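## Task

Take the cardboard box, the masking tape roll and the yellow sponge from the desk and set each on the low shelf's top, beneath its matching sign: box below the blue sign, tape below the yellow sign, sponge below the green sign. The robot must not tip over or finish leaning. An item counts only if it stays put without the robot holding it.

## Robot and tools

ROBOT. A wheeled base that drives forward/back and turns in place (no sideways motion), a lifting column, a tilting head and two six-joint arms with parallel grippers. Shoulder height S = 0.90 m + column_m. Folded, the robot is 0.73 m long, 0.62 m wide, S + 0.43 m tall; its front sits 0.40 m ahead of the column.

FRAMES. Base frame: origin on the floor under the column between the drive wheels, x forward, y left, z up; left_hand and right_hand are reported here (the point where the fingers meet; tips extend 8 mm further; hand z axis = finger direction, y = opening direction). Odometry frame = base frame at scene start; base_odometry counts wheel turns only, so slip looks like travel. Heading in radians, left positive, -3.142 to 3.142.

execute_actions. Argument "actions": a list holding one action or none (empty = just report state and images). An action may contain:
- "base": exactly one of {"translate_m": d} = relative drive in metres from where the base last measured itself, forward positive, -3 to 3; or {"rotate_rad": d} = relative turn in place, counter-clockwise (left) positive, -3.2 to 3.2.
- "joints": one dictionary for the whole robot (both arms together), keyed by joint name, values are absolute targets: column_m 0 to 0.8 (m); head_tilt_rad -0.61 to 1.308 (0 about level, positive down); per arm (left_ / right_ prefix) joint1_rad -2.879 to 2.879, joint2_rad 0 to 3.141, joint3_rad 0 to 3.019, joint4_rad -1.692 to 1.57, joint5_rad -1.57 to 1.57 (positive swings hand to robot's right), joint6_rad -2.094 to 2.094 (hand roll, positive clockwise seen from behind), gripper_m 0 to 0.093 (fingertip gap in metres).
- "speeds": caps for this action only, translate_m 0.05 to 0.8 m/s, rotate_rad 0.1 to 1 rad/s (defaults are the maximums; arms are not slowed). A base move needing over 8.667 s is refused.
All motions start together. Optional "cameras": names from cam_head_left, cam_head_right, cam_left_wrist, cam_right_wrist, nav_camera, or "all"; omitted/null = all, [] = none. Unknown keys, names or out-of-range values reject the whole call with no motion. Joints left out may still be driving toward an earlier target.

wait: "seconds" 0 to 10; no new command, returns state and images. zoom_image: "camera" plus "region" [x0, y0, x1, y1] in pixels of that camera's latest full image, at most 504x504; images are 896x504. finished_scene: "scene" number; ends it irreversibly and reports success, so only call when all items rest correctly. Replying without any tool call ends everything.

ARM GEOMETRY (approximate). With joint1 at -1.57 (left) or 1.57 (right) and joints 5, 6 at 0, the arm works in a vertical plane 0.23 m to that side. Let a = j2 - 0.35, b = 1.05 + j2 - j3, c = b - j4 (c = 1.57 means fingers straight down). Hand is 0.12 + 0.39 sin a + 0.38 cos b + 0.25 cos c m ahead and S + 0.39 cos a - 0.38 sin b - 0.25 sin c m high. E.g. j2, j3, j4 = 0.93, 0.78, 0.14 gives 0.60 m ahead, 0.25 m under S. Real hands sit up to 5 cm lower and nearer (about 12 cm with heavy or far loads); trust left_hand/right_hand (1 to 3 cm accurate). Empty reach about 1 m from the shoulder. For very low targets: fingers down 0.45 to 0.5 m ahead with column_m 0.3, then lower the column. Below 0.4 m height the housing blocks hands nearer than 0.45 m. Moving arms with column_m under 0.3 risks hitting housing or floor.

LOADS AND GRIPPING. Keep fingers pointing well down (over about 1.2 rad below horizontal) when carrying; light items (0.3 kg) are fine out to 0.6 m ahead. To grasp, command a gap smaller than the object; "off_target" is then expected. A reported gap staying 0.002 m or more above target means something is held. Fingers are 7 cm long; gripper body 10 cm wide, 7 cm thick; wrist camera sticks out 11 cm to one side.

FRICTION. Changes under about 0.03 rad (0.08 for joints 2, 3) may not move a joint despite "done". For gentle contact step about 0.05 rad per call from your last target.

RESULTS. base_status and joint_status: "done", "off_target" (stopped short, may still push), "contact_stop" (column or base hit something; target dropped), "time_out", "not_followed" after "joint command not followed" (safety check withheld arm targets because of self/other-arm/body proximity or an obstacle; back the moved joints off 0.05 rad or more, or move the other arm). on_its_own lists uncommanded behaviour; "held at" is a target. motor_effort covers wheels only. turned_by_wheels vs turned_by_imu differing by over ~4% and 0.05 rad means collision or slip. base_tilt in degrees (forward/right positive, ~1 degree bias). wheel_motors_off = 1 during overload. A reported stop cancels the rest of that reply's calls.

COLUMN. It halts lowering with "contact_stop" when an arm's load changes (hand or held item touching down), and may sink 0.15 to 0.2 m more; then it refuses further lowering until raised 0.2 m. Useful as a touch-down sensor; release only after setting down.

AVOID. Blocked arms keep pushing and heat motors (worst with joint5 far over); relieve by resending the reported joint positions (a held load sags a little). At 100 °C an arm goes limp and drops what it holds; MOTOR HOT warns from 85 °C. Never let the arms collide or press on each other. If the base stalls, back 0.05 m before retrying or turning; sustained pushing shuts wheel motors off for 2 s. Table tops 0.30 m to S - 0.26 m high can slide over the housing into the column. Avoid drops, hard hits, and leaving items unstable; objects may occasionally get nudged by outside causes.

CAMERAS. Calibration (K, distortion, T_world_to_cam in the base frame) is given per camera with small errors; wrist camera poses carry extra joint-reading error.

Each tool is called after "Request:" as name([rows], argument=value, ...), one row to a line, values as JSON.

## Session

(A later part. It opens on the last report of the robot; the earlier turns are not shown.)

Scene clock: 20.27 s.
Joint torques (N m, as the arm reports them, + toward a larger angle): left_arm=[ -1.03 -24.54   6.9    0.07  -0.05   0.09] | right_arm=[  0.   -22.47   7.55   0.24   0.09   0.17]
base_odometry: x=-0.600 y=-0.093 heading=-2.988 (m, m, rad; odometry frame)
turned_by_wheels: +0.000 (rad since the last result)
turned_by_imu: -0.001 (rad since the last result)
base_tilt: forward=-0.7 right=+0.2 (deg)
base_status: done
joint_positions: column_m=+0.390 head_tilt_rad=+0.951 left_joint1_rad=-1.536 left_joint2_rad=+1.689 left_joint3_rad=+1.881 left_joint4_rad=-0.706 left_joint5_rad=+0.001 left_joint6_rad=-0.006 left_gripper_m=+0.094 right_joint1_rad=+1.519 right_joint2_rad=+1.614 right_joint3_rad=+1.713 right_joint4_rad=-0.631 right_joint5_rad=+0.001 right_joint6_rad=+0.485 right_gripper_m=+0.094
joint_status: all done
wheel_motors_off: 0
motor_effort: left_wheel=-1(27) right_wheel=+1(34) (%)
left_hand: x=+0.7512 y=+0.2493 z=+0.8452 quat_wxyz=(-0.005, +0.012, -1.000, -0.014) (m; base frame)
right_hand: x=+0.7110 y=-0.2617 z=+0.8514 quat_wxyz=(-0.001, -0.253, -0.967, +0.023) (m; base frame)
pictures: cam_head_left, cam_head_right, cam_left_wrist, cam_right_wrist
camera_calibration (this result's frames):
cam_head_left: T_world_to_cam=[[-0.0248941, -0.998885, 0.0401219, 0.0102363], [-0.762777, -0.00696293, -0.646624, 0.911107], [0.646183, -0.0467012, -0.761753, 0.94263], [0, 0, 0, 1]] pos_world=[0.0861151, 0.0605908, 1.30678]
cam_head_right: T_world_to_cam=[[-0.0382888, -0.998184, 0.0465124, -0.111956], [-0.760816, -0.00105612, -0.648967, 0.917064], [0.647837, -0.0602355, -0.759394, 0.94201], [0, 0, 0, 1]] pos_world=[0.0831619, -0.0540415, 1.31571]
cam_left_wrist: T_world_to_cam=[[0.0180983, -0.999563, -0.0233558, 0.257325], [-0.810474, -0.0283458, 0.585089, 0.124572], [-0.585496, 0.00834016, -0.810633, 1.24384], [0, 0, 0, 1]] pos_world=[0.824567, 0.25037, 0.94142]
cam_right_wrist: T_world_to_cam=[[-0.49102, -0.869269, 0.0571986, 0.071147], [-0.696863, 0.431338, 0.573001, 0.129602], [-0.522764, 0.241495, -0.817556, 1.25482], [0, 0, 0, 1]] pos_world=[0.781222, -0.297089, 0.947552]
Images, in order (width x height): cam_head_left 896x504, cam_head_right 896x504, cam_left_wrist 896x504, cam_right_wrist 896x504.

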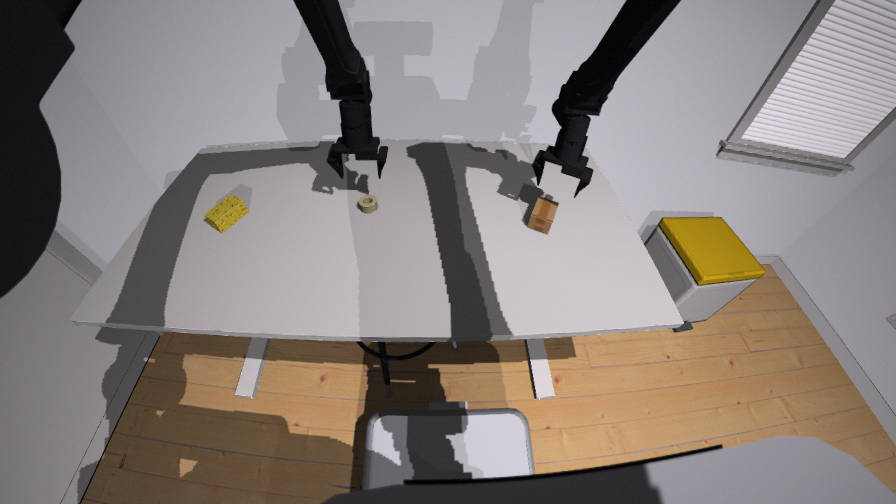

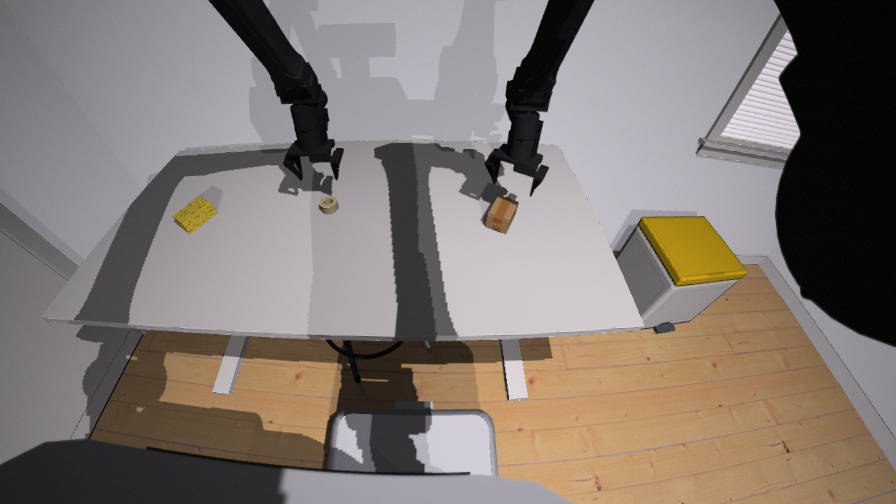

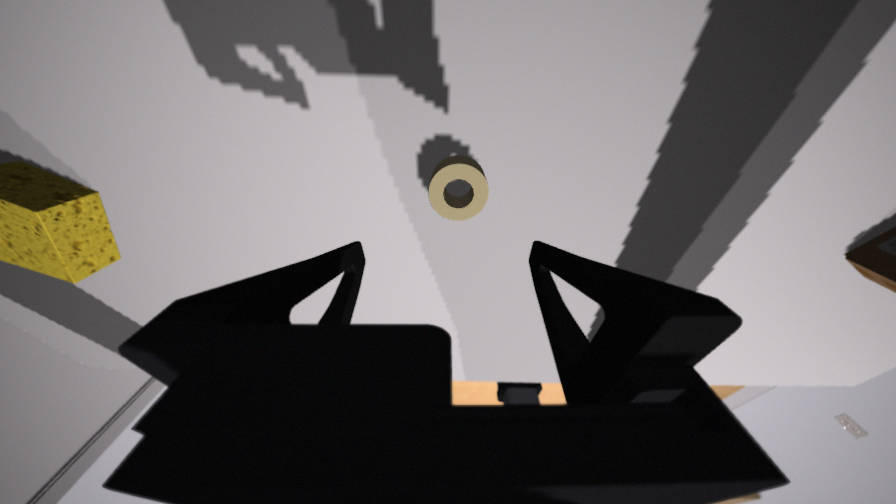

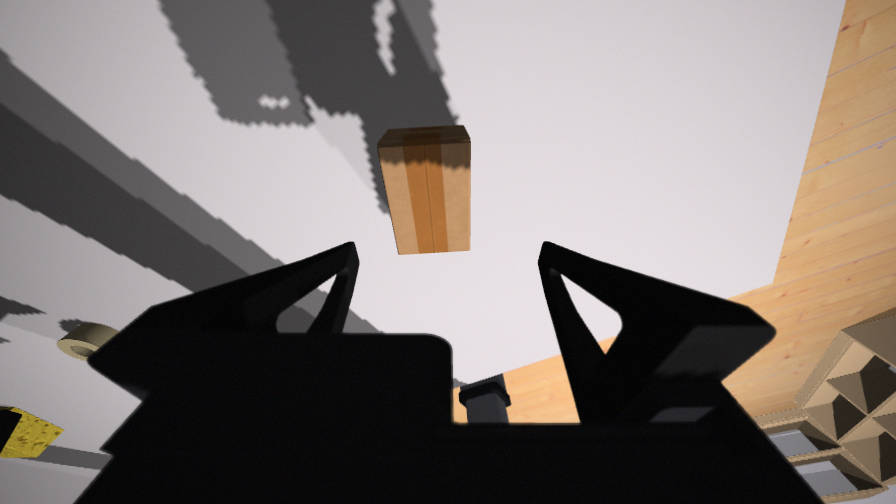

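Request:
execute_actions([
  {"joints": {"column_m": 0.298}},
], cameras=["cam_head_left", "cam_head_right", "cam_left_wrist", "cam_right_wrist"])

Scene clock: 23.27 s.
Joint torques (N m, as the arm reports them, + toward a larger angle): left_arm=[ -2.   -24.14   7.02   0.07  -0.02   0.09] | right_arm=[ -0.28 -22.2    7.48   0.38   0.09   0.16]
base_odometry: x=-0.600 y=-0.093 heading=-2.988 (m, m, rad; odometry frame)
turned_by_wheels: +0.000 (rad since the last result)
turned_by_imu: -0.001 (rad since the last result)
base_tilt: forward=-0.7 right=+0.3 (deg)
base_status: not commanded
joint_positions: column_m=+0.298 head_tilt_rad=+0.951 left_joint1_rad=-1.536 left_joint2_rad=+1.689 left_joint3_rad=+1.881 left_joint4_rad=-0.706 left_joint5_rad=+0.001 left_joint6_rad=-0.006 left_gripper_m=+0.094 right_joint1_rad=+1.519 right_joint2_rad=+1.614 right_joint3_rad=+1.713 right_joint4_rad=-0.631 right_joint5_rad=+0.001 right_joint6_rad=+0.485 right_gripper_m=+0.094
joint_status: all done
wheel_motors_off: 0
motor_effort: left_wheel=+0(1) right_wheel=+1(0) (%)
left_hand: x=+0.7512 y=+0.2493 z=+0.7532 quat_wxyz=(-0.005, +0.012, -1.000, -0.014) (m; base frame)
right_hand: x=+0.7110 y=-0.2617 z=+0.7594 quat_wxyz=(-0.001, -0.253, -0.967, +0.023) (m; base frame)
pictures: cam_head_left, cam_head_right, cam_left_wrist, cam_right_wrist
camera_calibration (this result's frames):
cam_head_left: T_world_to_cam=[[-0.0248941, -0.998885, 0.0401219, 0.0139278], [-0.762777, -0.00696293, -0.646625, 0.851614], [0.646183, -0.0467012, -0.761753, 0.872544], [0, 0, 0, 1]] pos_world=[0.0861151, 0.0605908, 1.21478]
cam_head_right: T_world_to_cam=[[-0.0382888, -0.998184, 0.0465124, -0.107676], [-0.760816, -0.00105612, -0.648967, 0.857356], [0.647837, -0.0602355, -0.759394, 0.872141], [0, 0, 0, 1]] pos_world=[0.0831619, -0.0540415, 1.2237]
cam_left_wrist: T_world_to_cam=[[0.0180983, -0.999563, -0.0233558, 0.255176], [-0.810474, -0.0283458, 0.585089, 0.178404], [-0.585496, 0.00834016, -0.810633, 1.16926], [0, 0, 0, 1]] pos_world=[0.824567, 0.25037, 0.849415]
cam_right_wrist: T_world_to_cam=[[-0.49102, -0.869269, 0.0571986, 0.0764096], [-0.696863, 0.431338, 0.573001, 0.182321], [-0.522764, 0.241495, -0.817556, 1.1796], [0, 0, 0, 1]] pos_world=[0.781222, -0.297089, 0.855546]
Images, in order (width x height): cam_head_left 896x504, cam_head_right 896x504, cam_left_wrist 896x504, cam_right_wrist 896x504.

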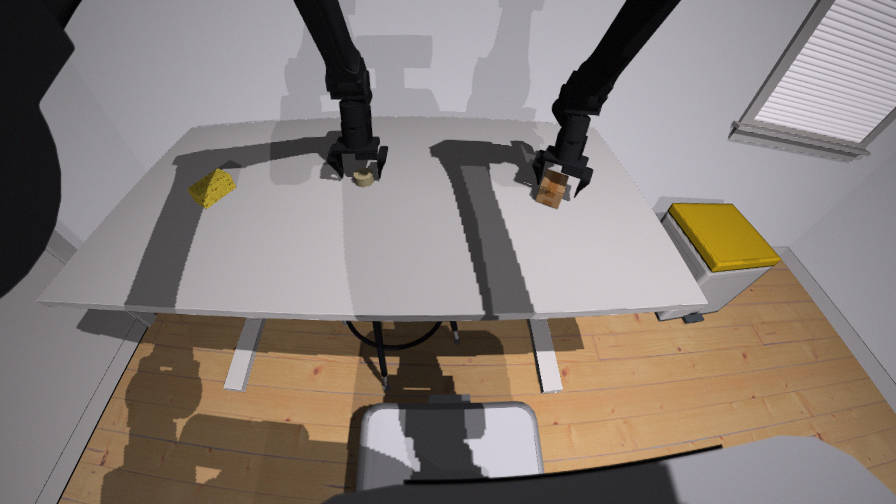

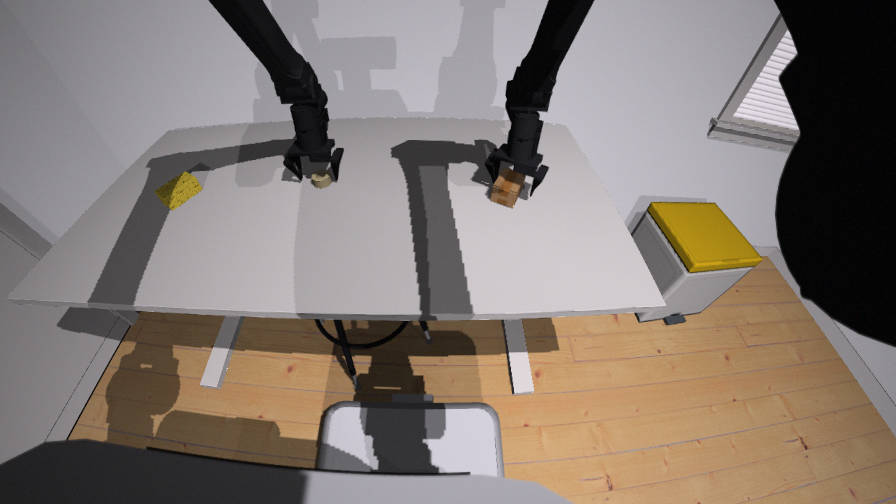

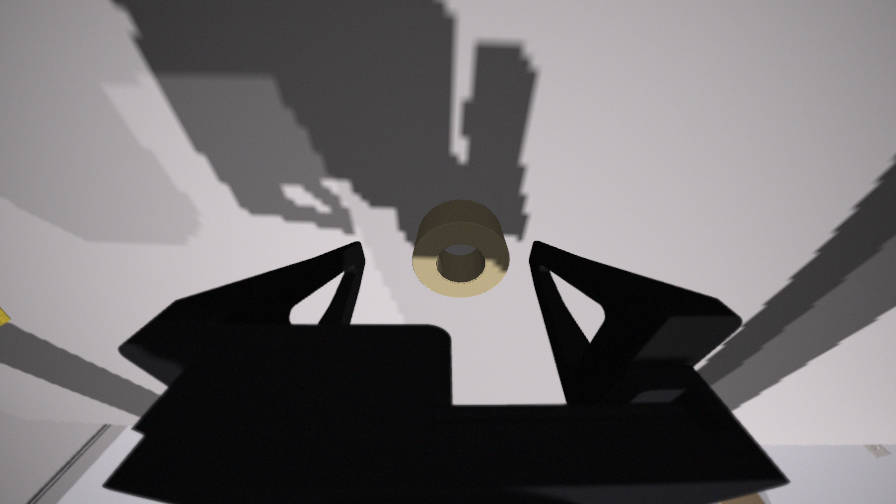

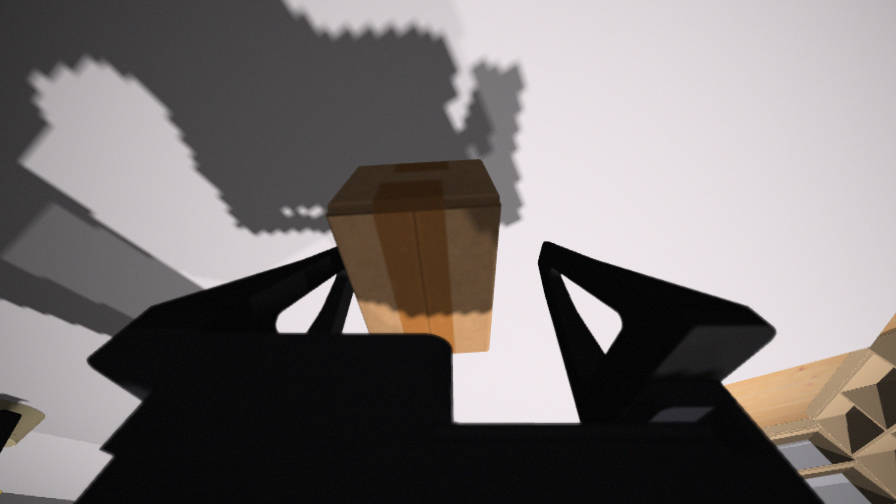

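Request:
execute_actions([
  {"joints": {"column_m": 0.293, "left_gripper_m": 0.03, "right_gripper_m": 0.04}},
], cameras=["cam_left_wrist", "cam_right_wrist"])

Scene clock: 24.20 s.
Joint torques (N m, as the arm reports them, + toward a larger angle): left_arm=[ -0.73 -24.24   6.9    0.3   -0.01   0.08] | right_arm=[ -0.4  -22.04   7.73   0.4    0.16   0.18]
base_odometry: x=-0.600 y=-0.093 heading=-2.988 (m, m, rad; odometry frame)
turned_by_wheels: +0.000 (rad since the last result)
turned_by_imu: +0.000 (rad since the last result)
base_tilt: forward=-0.7 right=+0.4 (deg)
base_status: not commanded
joint_positions: column_m=+0.293 head_tilt_rad=+0.951 left_joint1_rad=-1.536 left_joint2_rad=+1.690 left_joint3_rad=+1.881 left_joint4_rad=-0.706 left_joint5_rad=+0.001 left_joint6_rad=-0.006 left_gripper_m=+0.048 right_joint1_rad=+1.519 right_joint2_rad=+1.613 right_joint3_rad=+1.713 right_joint4_rad=-0.632 right_joint5_rad=-0.001 right_joint6_rad=+0.485 right_gripper_m=+0.059
joint_status: left_gripper_m off_target (ended at +0.048, target +0.030); right_gripper_m off_target (ended at +0.059, target +0.040); the others done
wheel_motors_off: 0
motor_effort: left_wheel=-1(1) right_wheel=+0(1) (%)
left_hand: x=+0.7510 y=+0.2494 z=+0.7480 quat_wxyz=(-0.004, +0.011, -1.000, -0.015) (m; base frame)
right_hand: x=+0.7113 y=-0.2615 z=+0.7550 quat_wxyz=(-0.001, -0.253, -0.967, +0.022) (m; base frame)
pictures: cam_left_wrist, cam_right_wrist
camera_calibration (this result's frames):
cam_left_wrist: T_world_to_cam=[[0.0177227, -0.999561, -0.023741, 0.255697], [-0.810251, -0.0282703, 0.585401, 0.180906], [-0.585816, 0.00886126, -0.810396, 1.16485], [0, 0, 0, 1]] pos_world=[0.824434, 0.250377, 0.844155]
cam_right_wrist: T_world_to_cam=[[-0.49104, -0.869356, 0.0556745, 0.0782055], [-0.697106, 0.430466, 0.573361, 0.18458], [-0.522421, 0.242732, -0.817409, 1.17613], [0, 0, 0, 1]] pos_world=[0.781507, -0.29695, 0.851191]
Images, in order (width x height): cam_left_wrist 896x504, cam_right_wrist 896x504.

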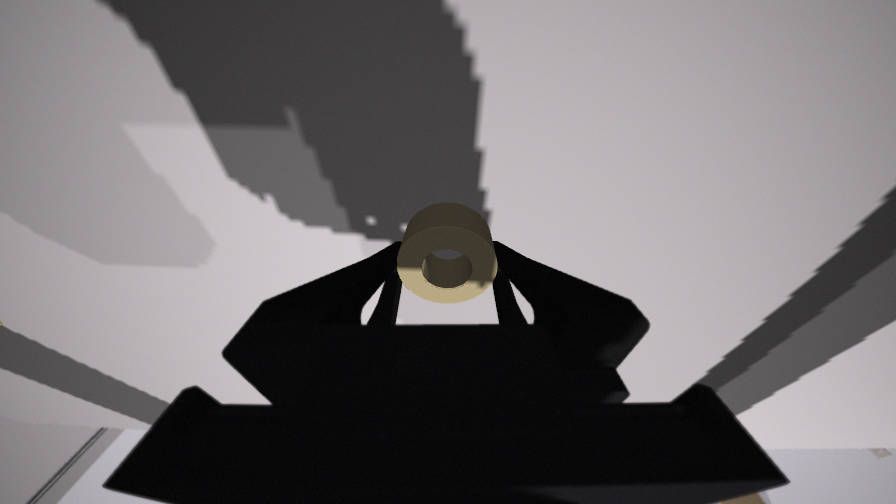

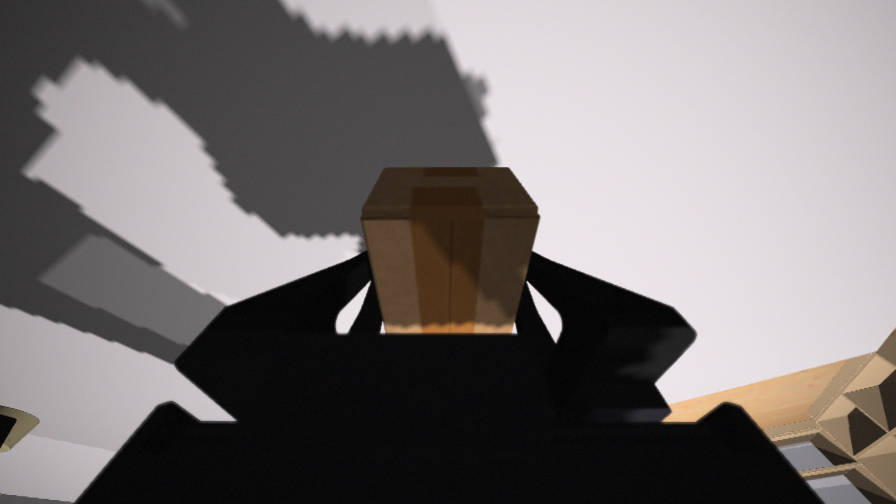

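Request:
execute_actions([
  {"joints": {"column_m": 0.33}},
], cameras=["cam_head_left"])

Scene clock: 27.30 s.
Joint torques (N m, as the arm reports them, + toward a larger angle): left_arm=[ -1.28 -24.26   7.01   0.03   0.01   0.1 ] | right_arm=[ -0.71 -22.31   7.58   0.33   0.14   0.18]
base_odometry: x=-0.600 y=-0.093 heading=-2.988 (m, m, rad; odometry frame)
turned_by_wheels: +0.000 (rad since the last result)
turned_by_imu: -0.001 (rad since the last result)
base_tilt: forward=-0.6 right=+0.3 (deg)
base_status: not commanded
joint_positions: column_m=+0.330 head_tilt_rad=+0.951 left_joint1_rad=-1.536 left_joint2_rad=+1.690 left_joint3_rad=+1.881 left_joint4_rad=-0.706 left_joint5_rad=+0.001 left_joint6_rad=-0.006 left_gripper_m=+0.048 right_joint1_rad=+1.519 right_joint2_rad=+1.614 right_joint3_rad=+1.713 right_joint4_rad=-0.632 right_joint5_rad=-0.001 right_joint6_rad=+0.485 right_gripper_m=+0.059
joint_status: all done
wheel_motors_off: 0
motor_effort: left_wheel=-1(0) right_wheel=+0(1) (%)
left_hand: x=+0.7510 y=+0.2494 z=+0.7849 quat_wxyz=(-0.004, +0.011, -1.000, -0.015) (m; base frame)
right_hand: x=+0.7109 y=-0.2615 z=+0.7915 quat_wxyz=(-0.001, -0.253, -0.967, +0.022) (m; base frame)
pictures: cam_head_left
camera_calibration (this result's frames):
cam_head_left: T_world_to_cam=[[-0.0248941, -0.998885, 0.0401219, 0.0126476], [-0.762777, -0.00696293, -0.646624, 0.872246], [0.646183, -0.0467012, -0.761753, 0.896849], [0, 0, 0, 1]] pos_world=[0.0861151, 0.0605908, 1.24669]
Images, in order (width x height): cam_head_left 896x504.

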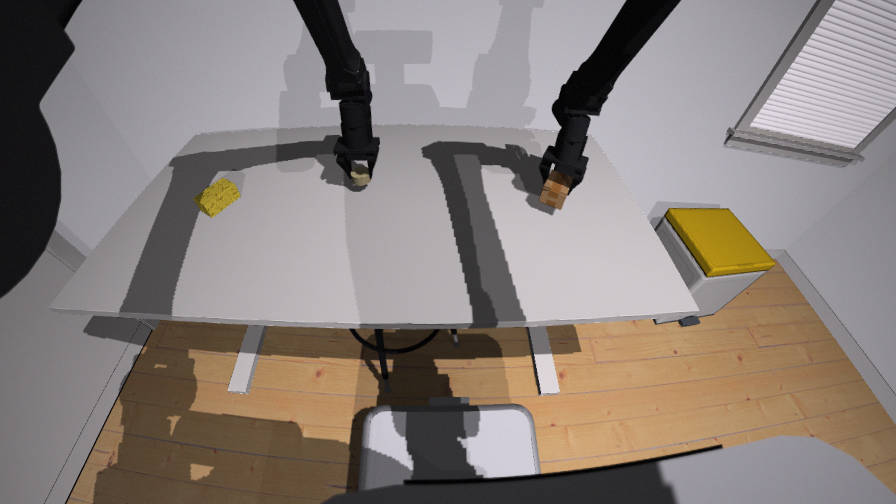

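Request:
zoom_image(camera="cam_head_left", region=[170, 150, 290, 240])

Region (170, 150, 290, 240) of cam_head_left's 896x504 image, scaled by 4.200, with more detail than that image has; it fills the top 378 rows of this view, and the rest is white.

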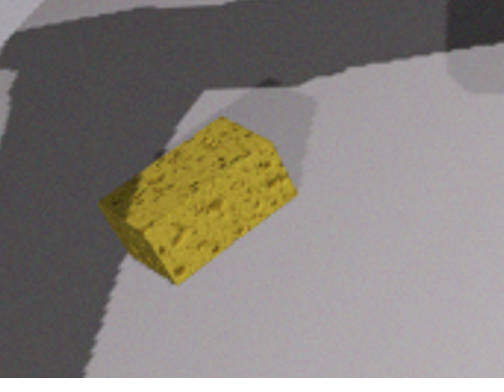

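Request:
execute_actions([
  {"base": {"translate_m": -2.06}, "joints": {"head_tilt_rad": 0.75}},
], cameras=["cam_head_left", "cam_left_wrist", "cam_right_wrist"])

Scene clock: 33.00 s.
Joint torques (N m, as the arm reports them, + toward a larger angle): left_arm=[ -1.36 -24.82   6.96   0.06   0.04   0.07] | right_arm=[ -0.86 -22.1    7.85   0.29   0.14   0.16]
base_odometry: x=+1.436 y=+0.222 heading=-2.989 (m, m, rad; odometry frame)
turned_by_wheels: -0.001 (rad since the last result)
turned_by_imu: -0.005 (rad since the last result)
base_tilt: forward=-0.7 right=+0.3 (deg)
base_status: done
joint_positions: column_m=+0.330 head_tilt_rad=+0.766 left_joint1_rad=-1.537 left_joint2_rad=+1.690 left_joint3_rad=+1.881 left_joint4_rad=-0.706 left_joint5_rad=+0.001 left_joint6_rad=-0.006 left_gripper_m=+0.048 right_joint1_rad=+1.519 right_joint2_rad=+1.614 right_joint3_rad=+1.713 right_joint4_rad=-0.632 right_joint5_rad=-0.001 right_joint6_rad=+0.485 right_gripper_m=+0.059
joint_status: all done
wheel_motors_off: 0
motor_effort: left_wheel=+0(52) right_wheel=+3(69) (%)
left_hand: x=+0.7510 y=+0.2488 z=+0.7849 quat_wxyz=(-0.004, +0.011, -1.000, -0.014) (m; base frame)
right_hand: x=+0.7112 y=-0.2615 z=+0.7916 quat_wxyz=(-0.001, -0.253, -0.967, +0.022) (m; base frame)
pictures: cam_head_left, cam_left_wrist, cam_right_wrist
camera_calibration (this result's frames):
cam_head_left: T_world_to_cam=[[-0.0318628, -0.998885, 0.034846, 0.0199387], [-0.630523, -0.00696293, -0.776139, 1.03607], [0.775516, -0.0467012, -0.629598, 0.716476], [0, 0, 0, 1]] pos_world=[0.09826, 0.0605908, 1.25453]
cam_left_wrist: T_world_to_cam=[[0.0173414, -0.999583, -0.0230806, 0.255794], [-0.810261, -0.0275744, 0.58542, 0.159127], [-0.585812, 0.00854927, -0.810402, 1.19483], [0, 0, 0, 1]] pos_world=[0.824443, 0.249861, 0.881038]
cam_right_wrist: T_world_to_cam=[[-0.491033, -0.869348, 0.0558529, 0.075955], [-0.69688, 0.430472, 0.573631, 0.163178], [-0.522728, 0.242749, -0.817208, 1.20599], [0, 0, 0, 1]] pos_world=[0.781418, -0.296966, 0.8877]
Images, in order (width x height): cam_head_left 896x504, cam_left_wrist 896x504, cam_right_wrist 896x504.

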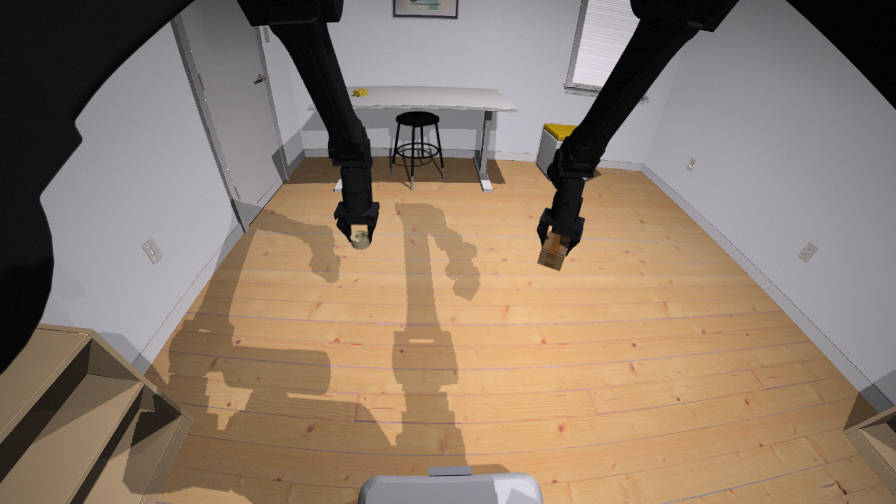

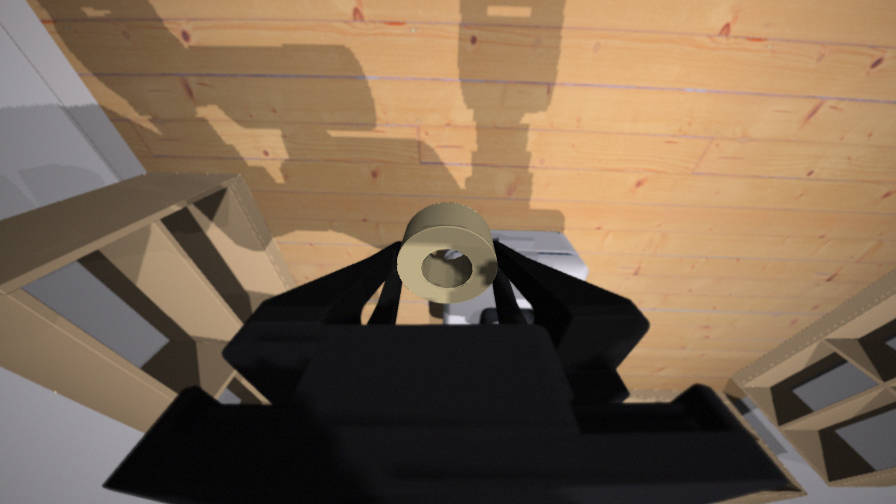

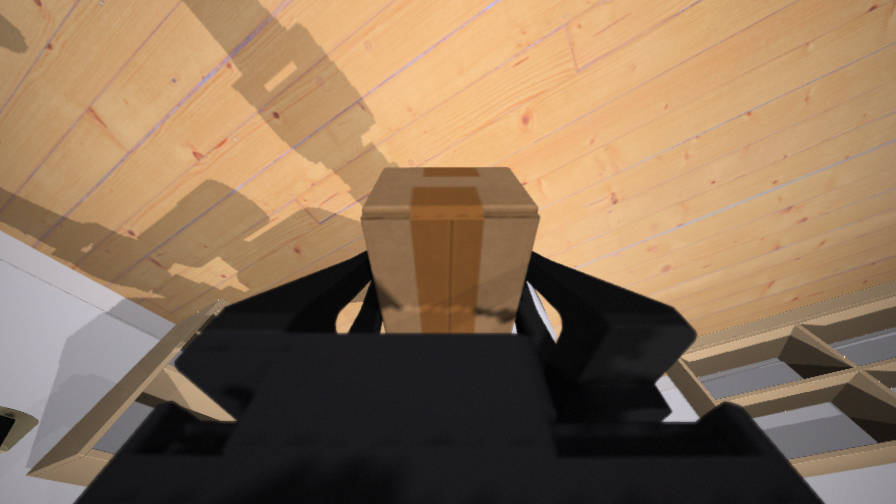

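Request:
execute_actions([
  {"base": {"rotate_rad": -1.6}, "joints": {"column_m": 0.235, "head_tilt_rad": 0.55, "left_joint1_rad": -1.57, "left_joint2_rad": 1.024, "left_joint3_rad": 0.871, "left_joint4_rad": -0.367}},
], cameras=["cam_head_left", "cam_head_right", "nav_camera", "cam_left_wrist"])

Scene clock: 36.40 s.
Joint torques (N m, as the arm reports them, + toward a larger angle): left_arm=[ -1.88 -16.17   4.     1.01   0.01   0.09] | right_arm=[ -0.62 -21.67   7.83   0.21   0.12   0.17]
base_odometry: x=+1.436 y=+0.222 heading=+1.695 (m, m, rad; odometry frame)
turned_by_wheels: -1.599 (rad since the last result)
turned_by_imu: -1.573 (rad since the last result)
base_tilt: forward=-0.7 right=+0.2 (deg)
base_status: done
joint_positions: column_m=+0.235 head_tilt_rad=+0.568 left_joint1_rad=-1.566 left_joint2_rad=+1.034 left_joint3_rad=+0.861 left_joint4_rad=-0.374 left_joint5_rad=+0.001 left_joint6_rad=-0.006 left_gripper_m=+0.048 right_joint1_rad=+1.515 right_joint2_rad=+1.614 right_joint3_rad=+1.713 right_joint4_rad=-0.632 right_joint5_rad=+0.000 right_joint6_rad=+0.485 right_gripper_m=+0.059
joint_status: all done
wheel_motors_off: 0
motor_effort: left_wheel=+4(56) right_wheel=-6(62) (%)
left_hand: x=+0.4936 y=+0.2265 z=+0.8301 quat_wxyz=(+0.012, +0.004, -1.000, -0.002) (m; base frame)
right_hand: x=+0.7111 y=-0.2645 z=+0.6968 quat_wxyz=(-0.001, -0.254, -0.967, +0.024) (m; base frame)
pictures: cam_head_left, cam_head_right, cam_left_wrist, nav_camera
camera_calibration (this result's frames):
cam_head_left: T_world_to_cam=[[-0.0380918, -0.998885, 0.0279015, 0.0320371], [-0.465623, -0.00696293, -0.884956, 1.08702], [0.884163, -0.0467012, -0.464838, 0.45011], [0, 0, 0, 1]] pos_world=[0.109391, 0.0605908, 1.1703]
cam_head_right: T_world_to_cam=[[-0.0529045, -0.998184, 0.0288192, -0.0824113], [-0.462929, -0.00105612, -0.886395, 1.09147], [0.884815, -0.0602355, -0.462032, 0.449359], [0, 0, 0, 1]] pos_world=[0.103315, -0.0540415, 1.17747]
cam_left_wrist: T_world_to_cam=[[0.0028544, -0.999993, 0.00233509, 0.225133], [-0.791053, -0.000829499, 0.611748, -0.113952], [-0.611742, -0.00359335, -0.79105, 1.0803], [0, 0, 0, 1]] pos_world=[0.570083, 0.228919, 0.923758]
Images, in order (width x height): cam_head_left 896x504, cam_head_right 896x504, cam_left_wrist 896x504, nav_camera 896x504.

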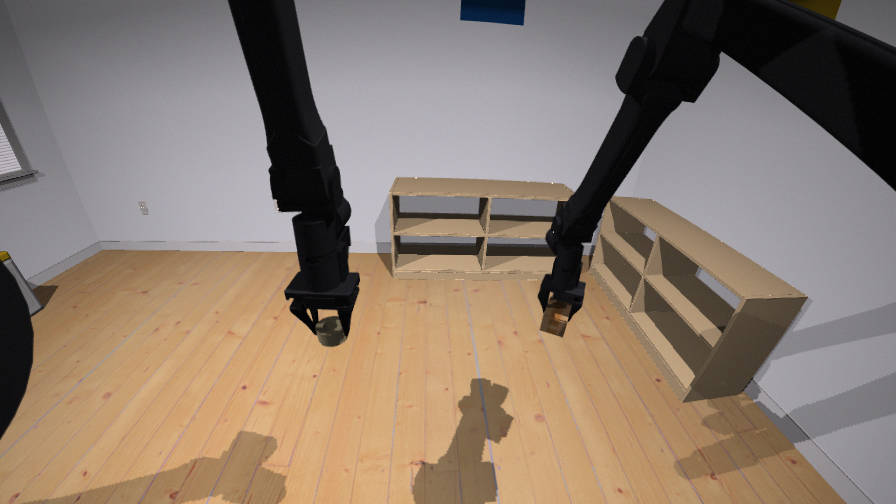

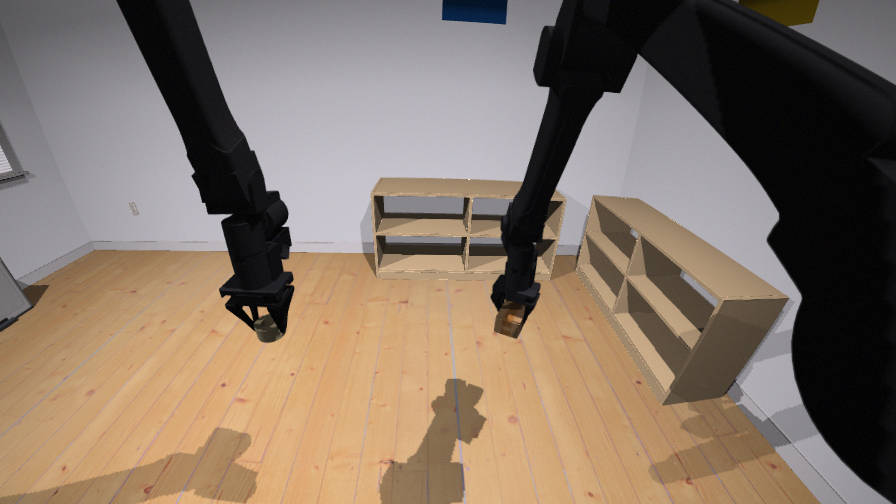

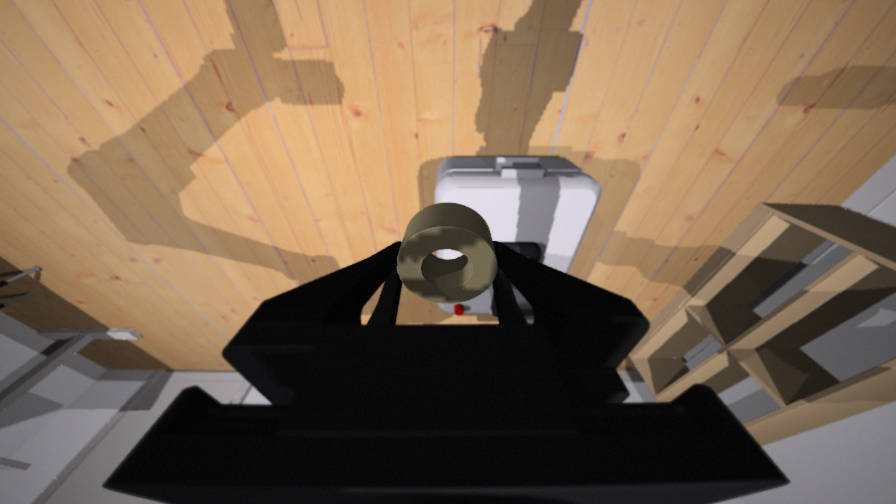

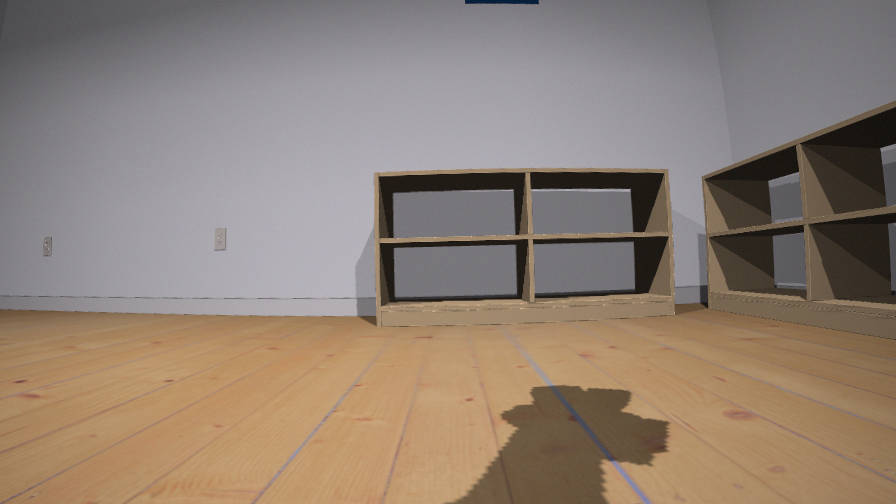

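Request:
zoom_image(camera="cam_head_right", region=[350, 160, 602, 300])

Request:
zoom_image(camera="nav_camera", region=[350, 150, 700, 350])

Region (350, 160, 602, 300) of cam_head_right's 896x504 image, scaled by 2.000, with more detail than that image has.

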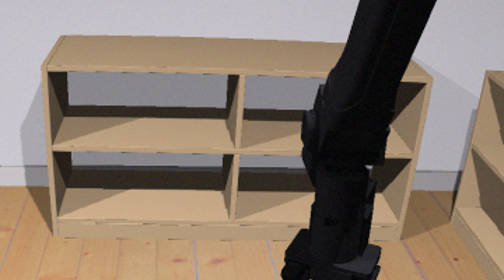

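Region (350, 150, 700, 350) of nav_camera's 896x504 image, scaled by 1.440, with more detail than that image has; it fills the top 288 rows of this view, and the rest is white.

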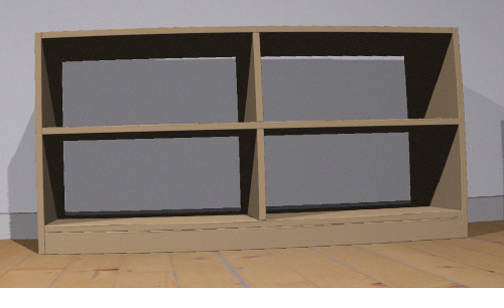

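Request:
execute_actions([
  {"base": {"translate_m": 1.36}, "joints": {"head_tilt_rad": 0.95}},
], cameras=["cam_head_left", "cam_head_right", "cam_right_wrist", "nav_camera"])

Scene clock: 40.93 s.
Joint torques (N m, as the arm reports them, + toward a larger angle): left_arm=[ -1.22 -16.17   3.91   0.89   0.02   0.11] | right_arm=[ -0.04 -21.74   7.66   0.3    0.11   0.18]
base_odometry: x=+1.267 y=+1.571 heading=+1.694 (m, m, rad; odometry frame)
turned_by_wheels: -0.001 (rad since the last result)
turned_by_imu: -0.001 (rad since the last result)
base_tilt: forward=-0.6 right=+0.4 (deg)
base_status: done
joint_positions: column_m=+0.235 head_tilt_rad=+0.951 left_joint1_rad=-1.566 left_joint2_rad=+1.033 left_joint3_rad=+0.862 left_joint4_rad=-0.374 left_joint5_rad=+0.001 left_joint6_rad=-0.006 left_gripper_m=+0.048 right_joint1_rad=+1.515 right_joint2_rad=+1.614 right_joint3_rad=+1.713 right_joint4_rad=-0.632 right_joint5_rad=+0.000 right_joint6_rad=+0.485 right_gripper_m=+0.059
joint_status: all done
wheel_motors_off: 0
motor_effort: left_wheel=-1(52) right_wheel=+1(65) (%)
left_hand: x=+0.4945 y=+0.2265 z=+0.8305 quat_wxyz=(+0.011, +0.004, -1.000, -0.002) (m; base frame)
right_hand: x=+0.7111 y=-0.2645 z=+0.6968 quat_wxyz=(-0.001, -0.254, -0.967, +0.024) (m; base frame)
pictures: cam_head_left, cam_head_right, cam_right_wrist, nav_camera
camera_calibration (this result's frames):
cam_head_left: T_world_to_cam=[[-0.0248984, -0.998885, 0.0401192, 0.0164594], [-0.762707, -0.00696293, -0.646707, 0.810967], [0.646265, -0.0467012, -0.761683, 0.824457], [0, 0, 0, 1]] pos_world=[0.0861226, 0.0605908, 1.15177]
cam_head_right: T_world_to_cam=[[-0.0382939, -0.998184, 0.0465082, -0.10474], [-0.760746, -0.00105612, -0.649049, 0.816561], [0.647919, -0.0602355, -0.759324, 0.824202], [0, 0, 0, 1]] pos_world=[0.0831684, -0.0540415, 1.1607]
cam_right_wrist: T_world_to_cam=[[-0.492849, -0.868065, 0.0596826, 0.077513], [-0.695963, 0.434447, 0.571744, 0.220515], [-0.52224, 0.240246, -0.818259, 1.12896], [0, 0, 0, 1]] pos_world=[0.781263, -0.299745, 0.793081]
Images, in order (width x height): cam_head_left 896x504, cam_head_right 896x504, cam_right_wrist 896x504, nav_camera 896x504.

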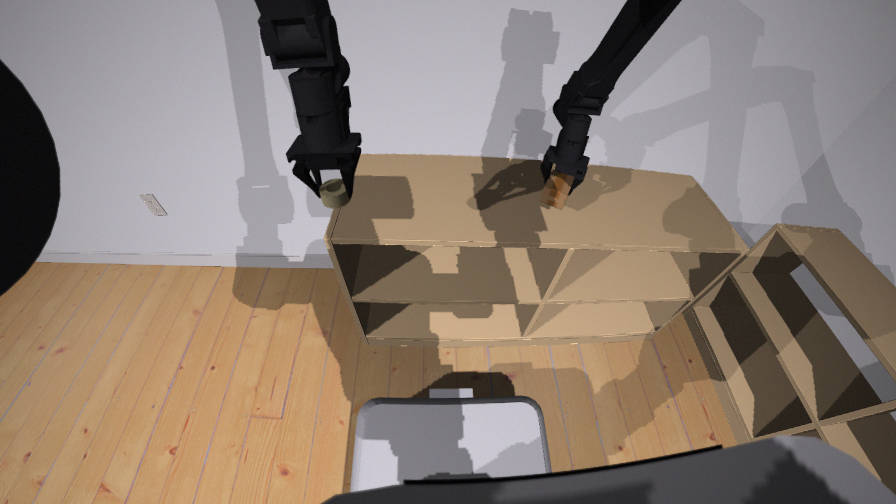

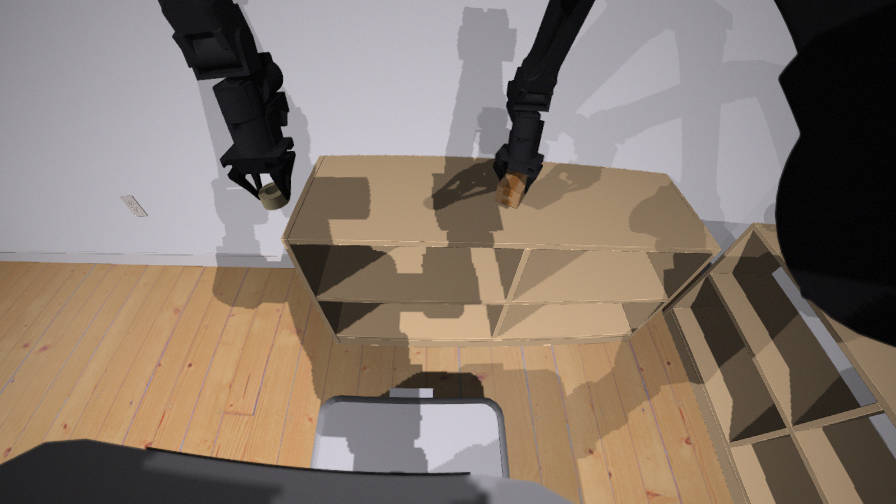

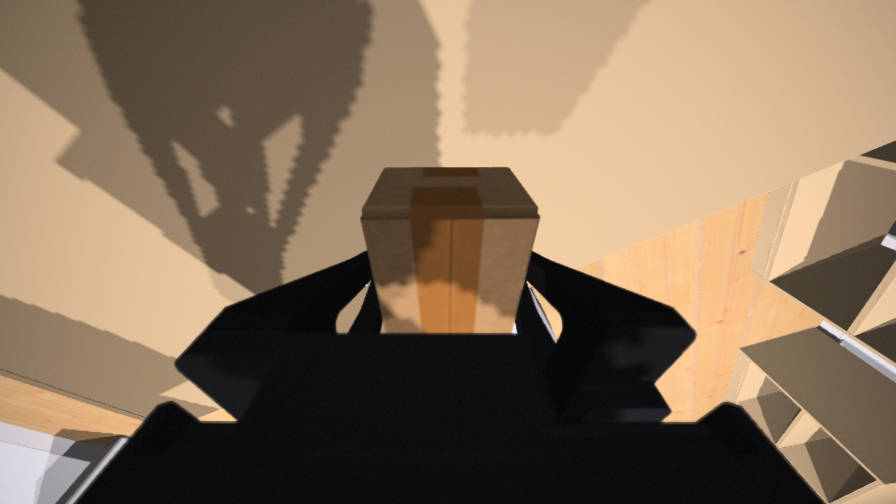

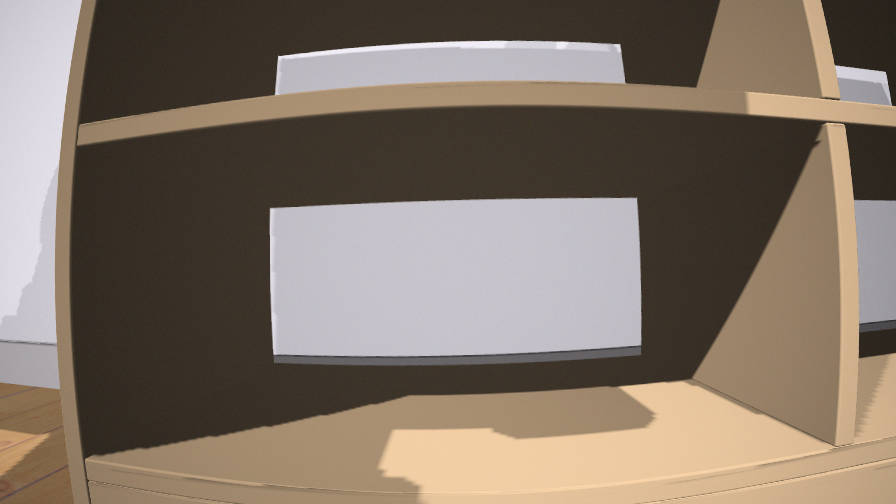

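Request:
zoom_image(camera="cam_right_wrist", region=[500, 100, 896, 340])

Request:
zoom_image(camera="cam_head_right", region=[410, 130, 600, 270])

Region (500, 100, 896, 340) of cam_right_wrist's 896x504 image, scaled by 1.273, with more detail than that image has; it fills the top 305 rows of this view, and the rest is white.

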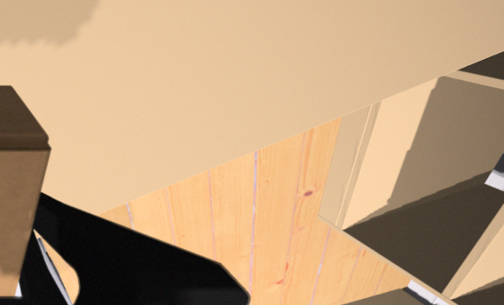

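Region (410, 130, 600, 270) of cam_head_right's 896x504 image, scaled by 2.653, with more detail than that image has; it fills the top 371 rows of this view, and the rest is white.

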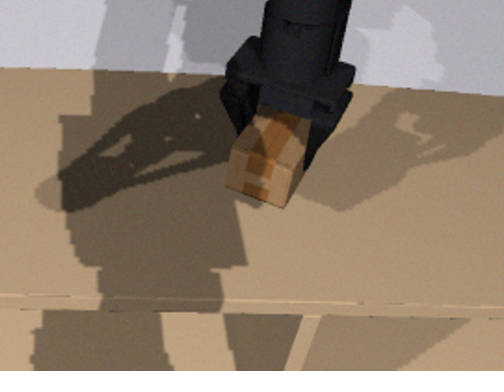

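Request:
execute_actions([
  {"joints": {"column_m": 0.187}},
], cameras=["cam_head_right", "cam_right_wrist"])

Request:
zoom_image(camera="cam_right_wrist", region=[500, 100, 896, 340])

Request:
zoom_image(camera="cam_head_right", region=[410, 130, 600, 270])

Scene clock: 42.77 s.
Joint torques (N m, as the arm reports them, + toward a larger angle): left_arm=[ -2.34 -16.29   4.03   1.01   0.01   0.06] | right_arm=[ -0.17 -23.28   7.7    0.24   0.13   0.18]
base_odometry: x=+1.267 y=+1.571 heading=+1.694 (m, m, rad; odometry frame)
turned_by_wheels: +0.000 (rad since the last result)
turned_by_imu: -0.001 (rad since the last result)
base_tilt: forward=-0.7 right=+0.4 (deg)
base_status: not commanded
joint_positions: column_m=+0.187 head_tilt_rad=+0.951 left_joint1_rad=-1.566 left_joint2_rad=+1.033 left_joint3_rad=+0.862 left_joint4_rad=-0.374 left_joint5_rad=+0.001 left_joint6_rad=-0.006 left_gripper_m=+0.048 right_joint1_rad=+1.515 right_joint2_rad=+1.614 right_joint3_rad=+1.713 right_joint4_rad=-0.632 right_joint5_rad=+0.000 right_joint6_rad=+0.485 right_gripper_m=+0.059
joint_status: all done
wheel_motors_off: 0
motor_effort: left_wheel=-3(2) right_wheel=+2(2) (%)
left_hand: x=+0.4945 y=+0.2265 z=+0.7825 quat_wxyz=(+0.011, +0.004, -1.000, -0.002) (m; base frame)
right_hand: x=+0.7111 y=-0.2645 z=+0.6488 quat_wxyz=(-0.001, -0.254, -0.967, +0.024) (m; base frame)
pictures: cam_head_right, cam_right_wrist
camera_calibration (this result's frames):
cam_head_right: T_world_to_cam=[[-0.0382939, -0.998184, 0.0465082, -0.102508], [-0.760746, -0.00105612, -0.649049, 0.785404], [0.647919, -0.0602355, -0.759324, 0.787752], [0, 0, 0, 1]] pos_world=[0.0831684, -0.0540415, 1.11269]
cam_right_wrist: T_world_to_cam=[[-0.492849, -0.868065, 0.0596826, 0.0803779], [-0.695963, 0.434447, 0.571744, 0.24796], [-0.52224, 0.240246, -0.818259, 1.08969], [0, 0, 0, 1]] pos_world=[0.781263, -0.299745, 0.745078]
Images, in order (width x height): cam_head_right 896x504, cam_right_wrist 896x504.

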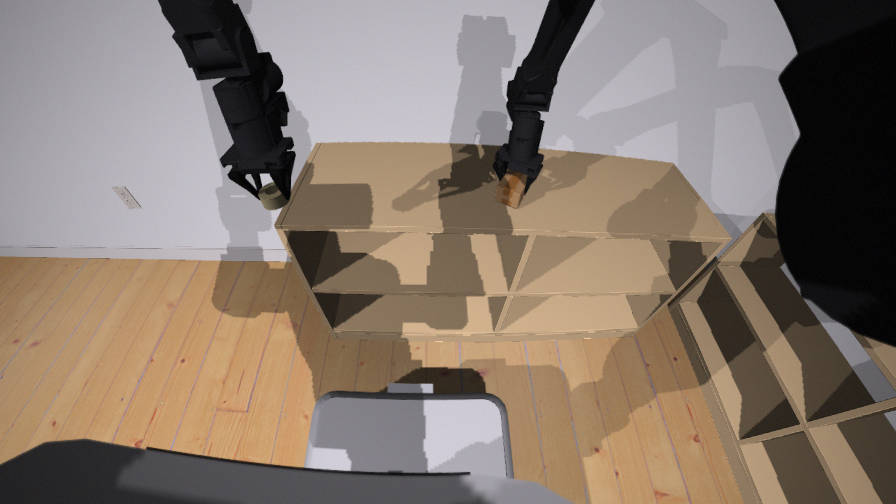

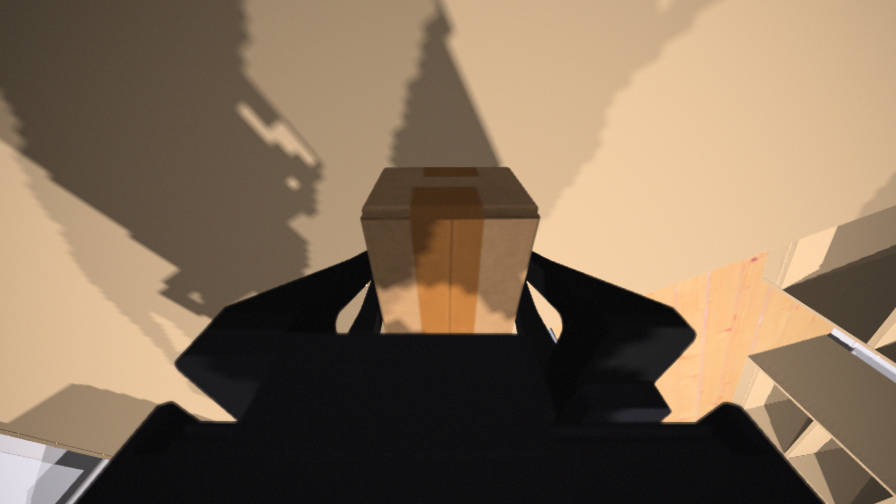

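Region (500, 100, 896, 340) of cam_right_wrist's 896x504 image, scaled by 1.273, with more detail than that image has; it fills the top 305 rows of this view, and the rest is white.

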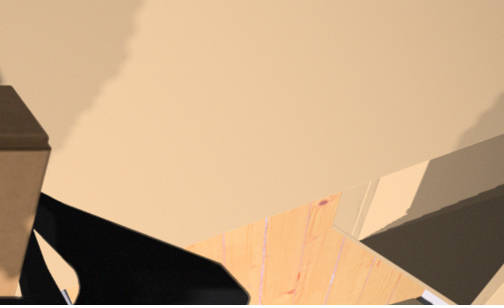

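Region (410, 130, 600, 270) of cam_head_right's 896x504 image, scaled by 2.653, with more detail than that image has; it fills the top 371 rows of this view, and the rest is white.

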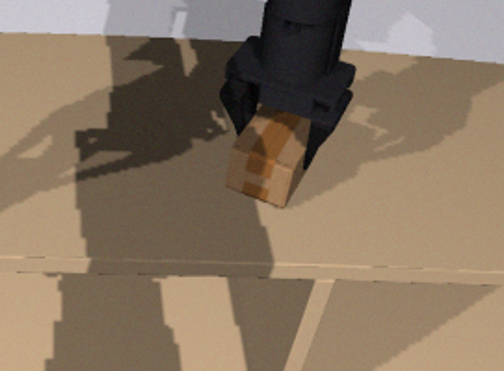

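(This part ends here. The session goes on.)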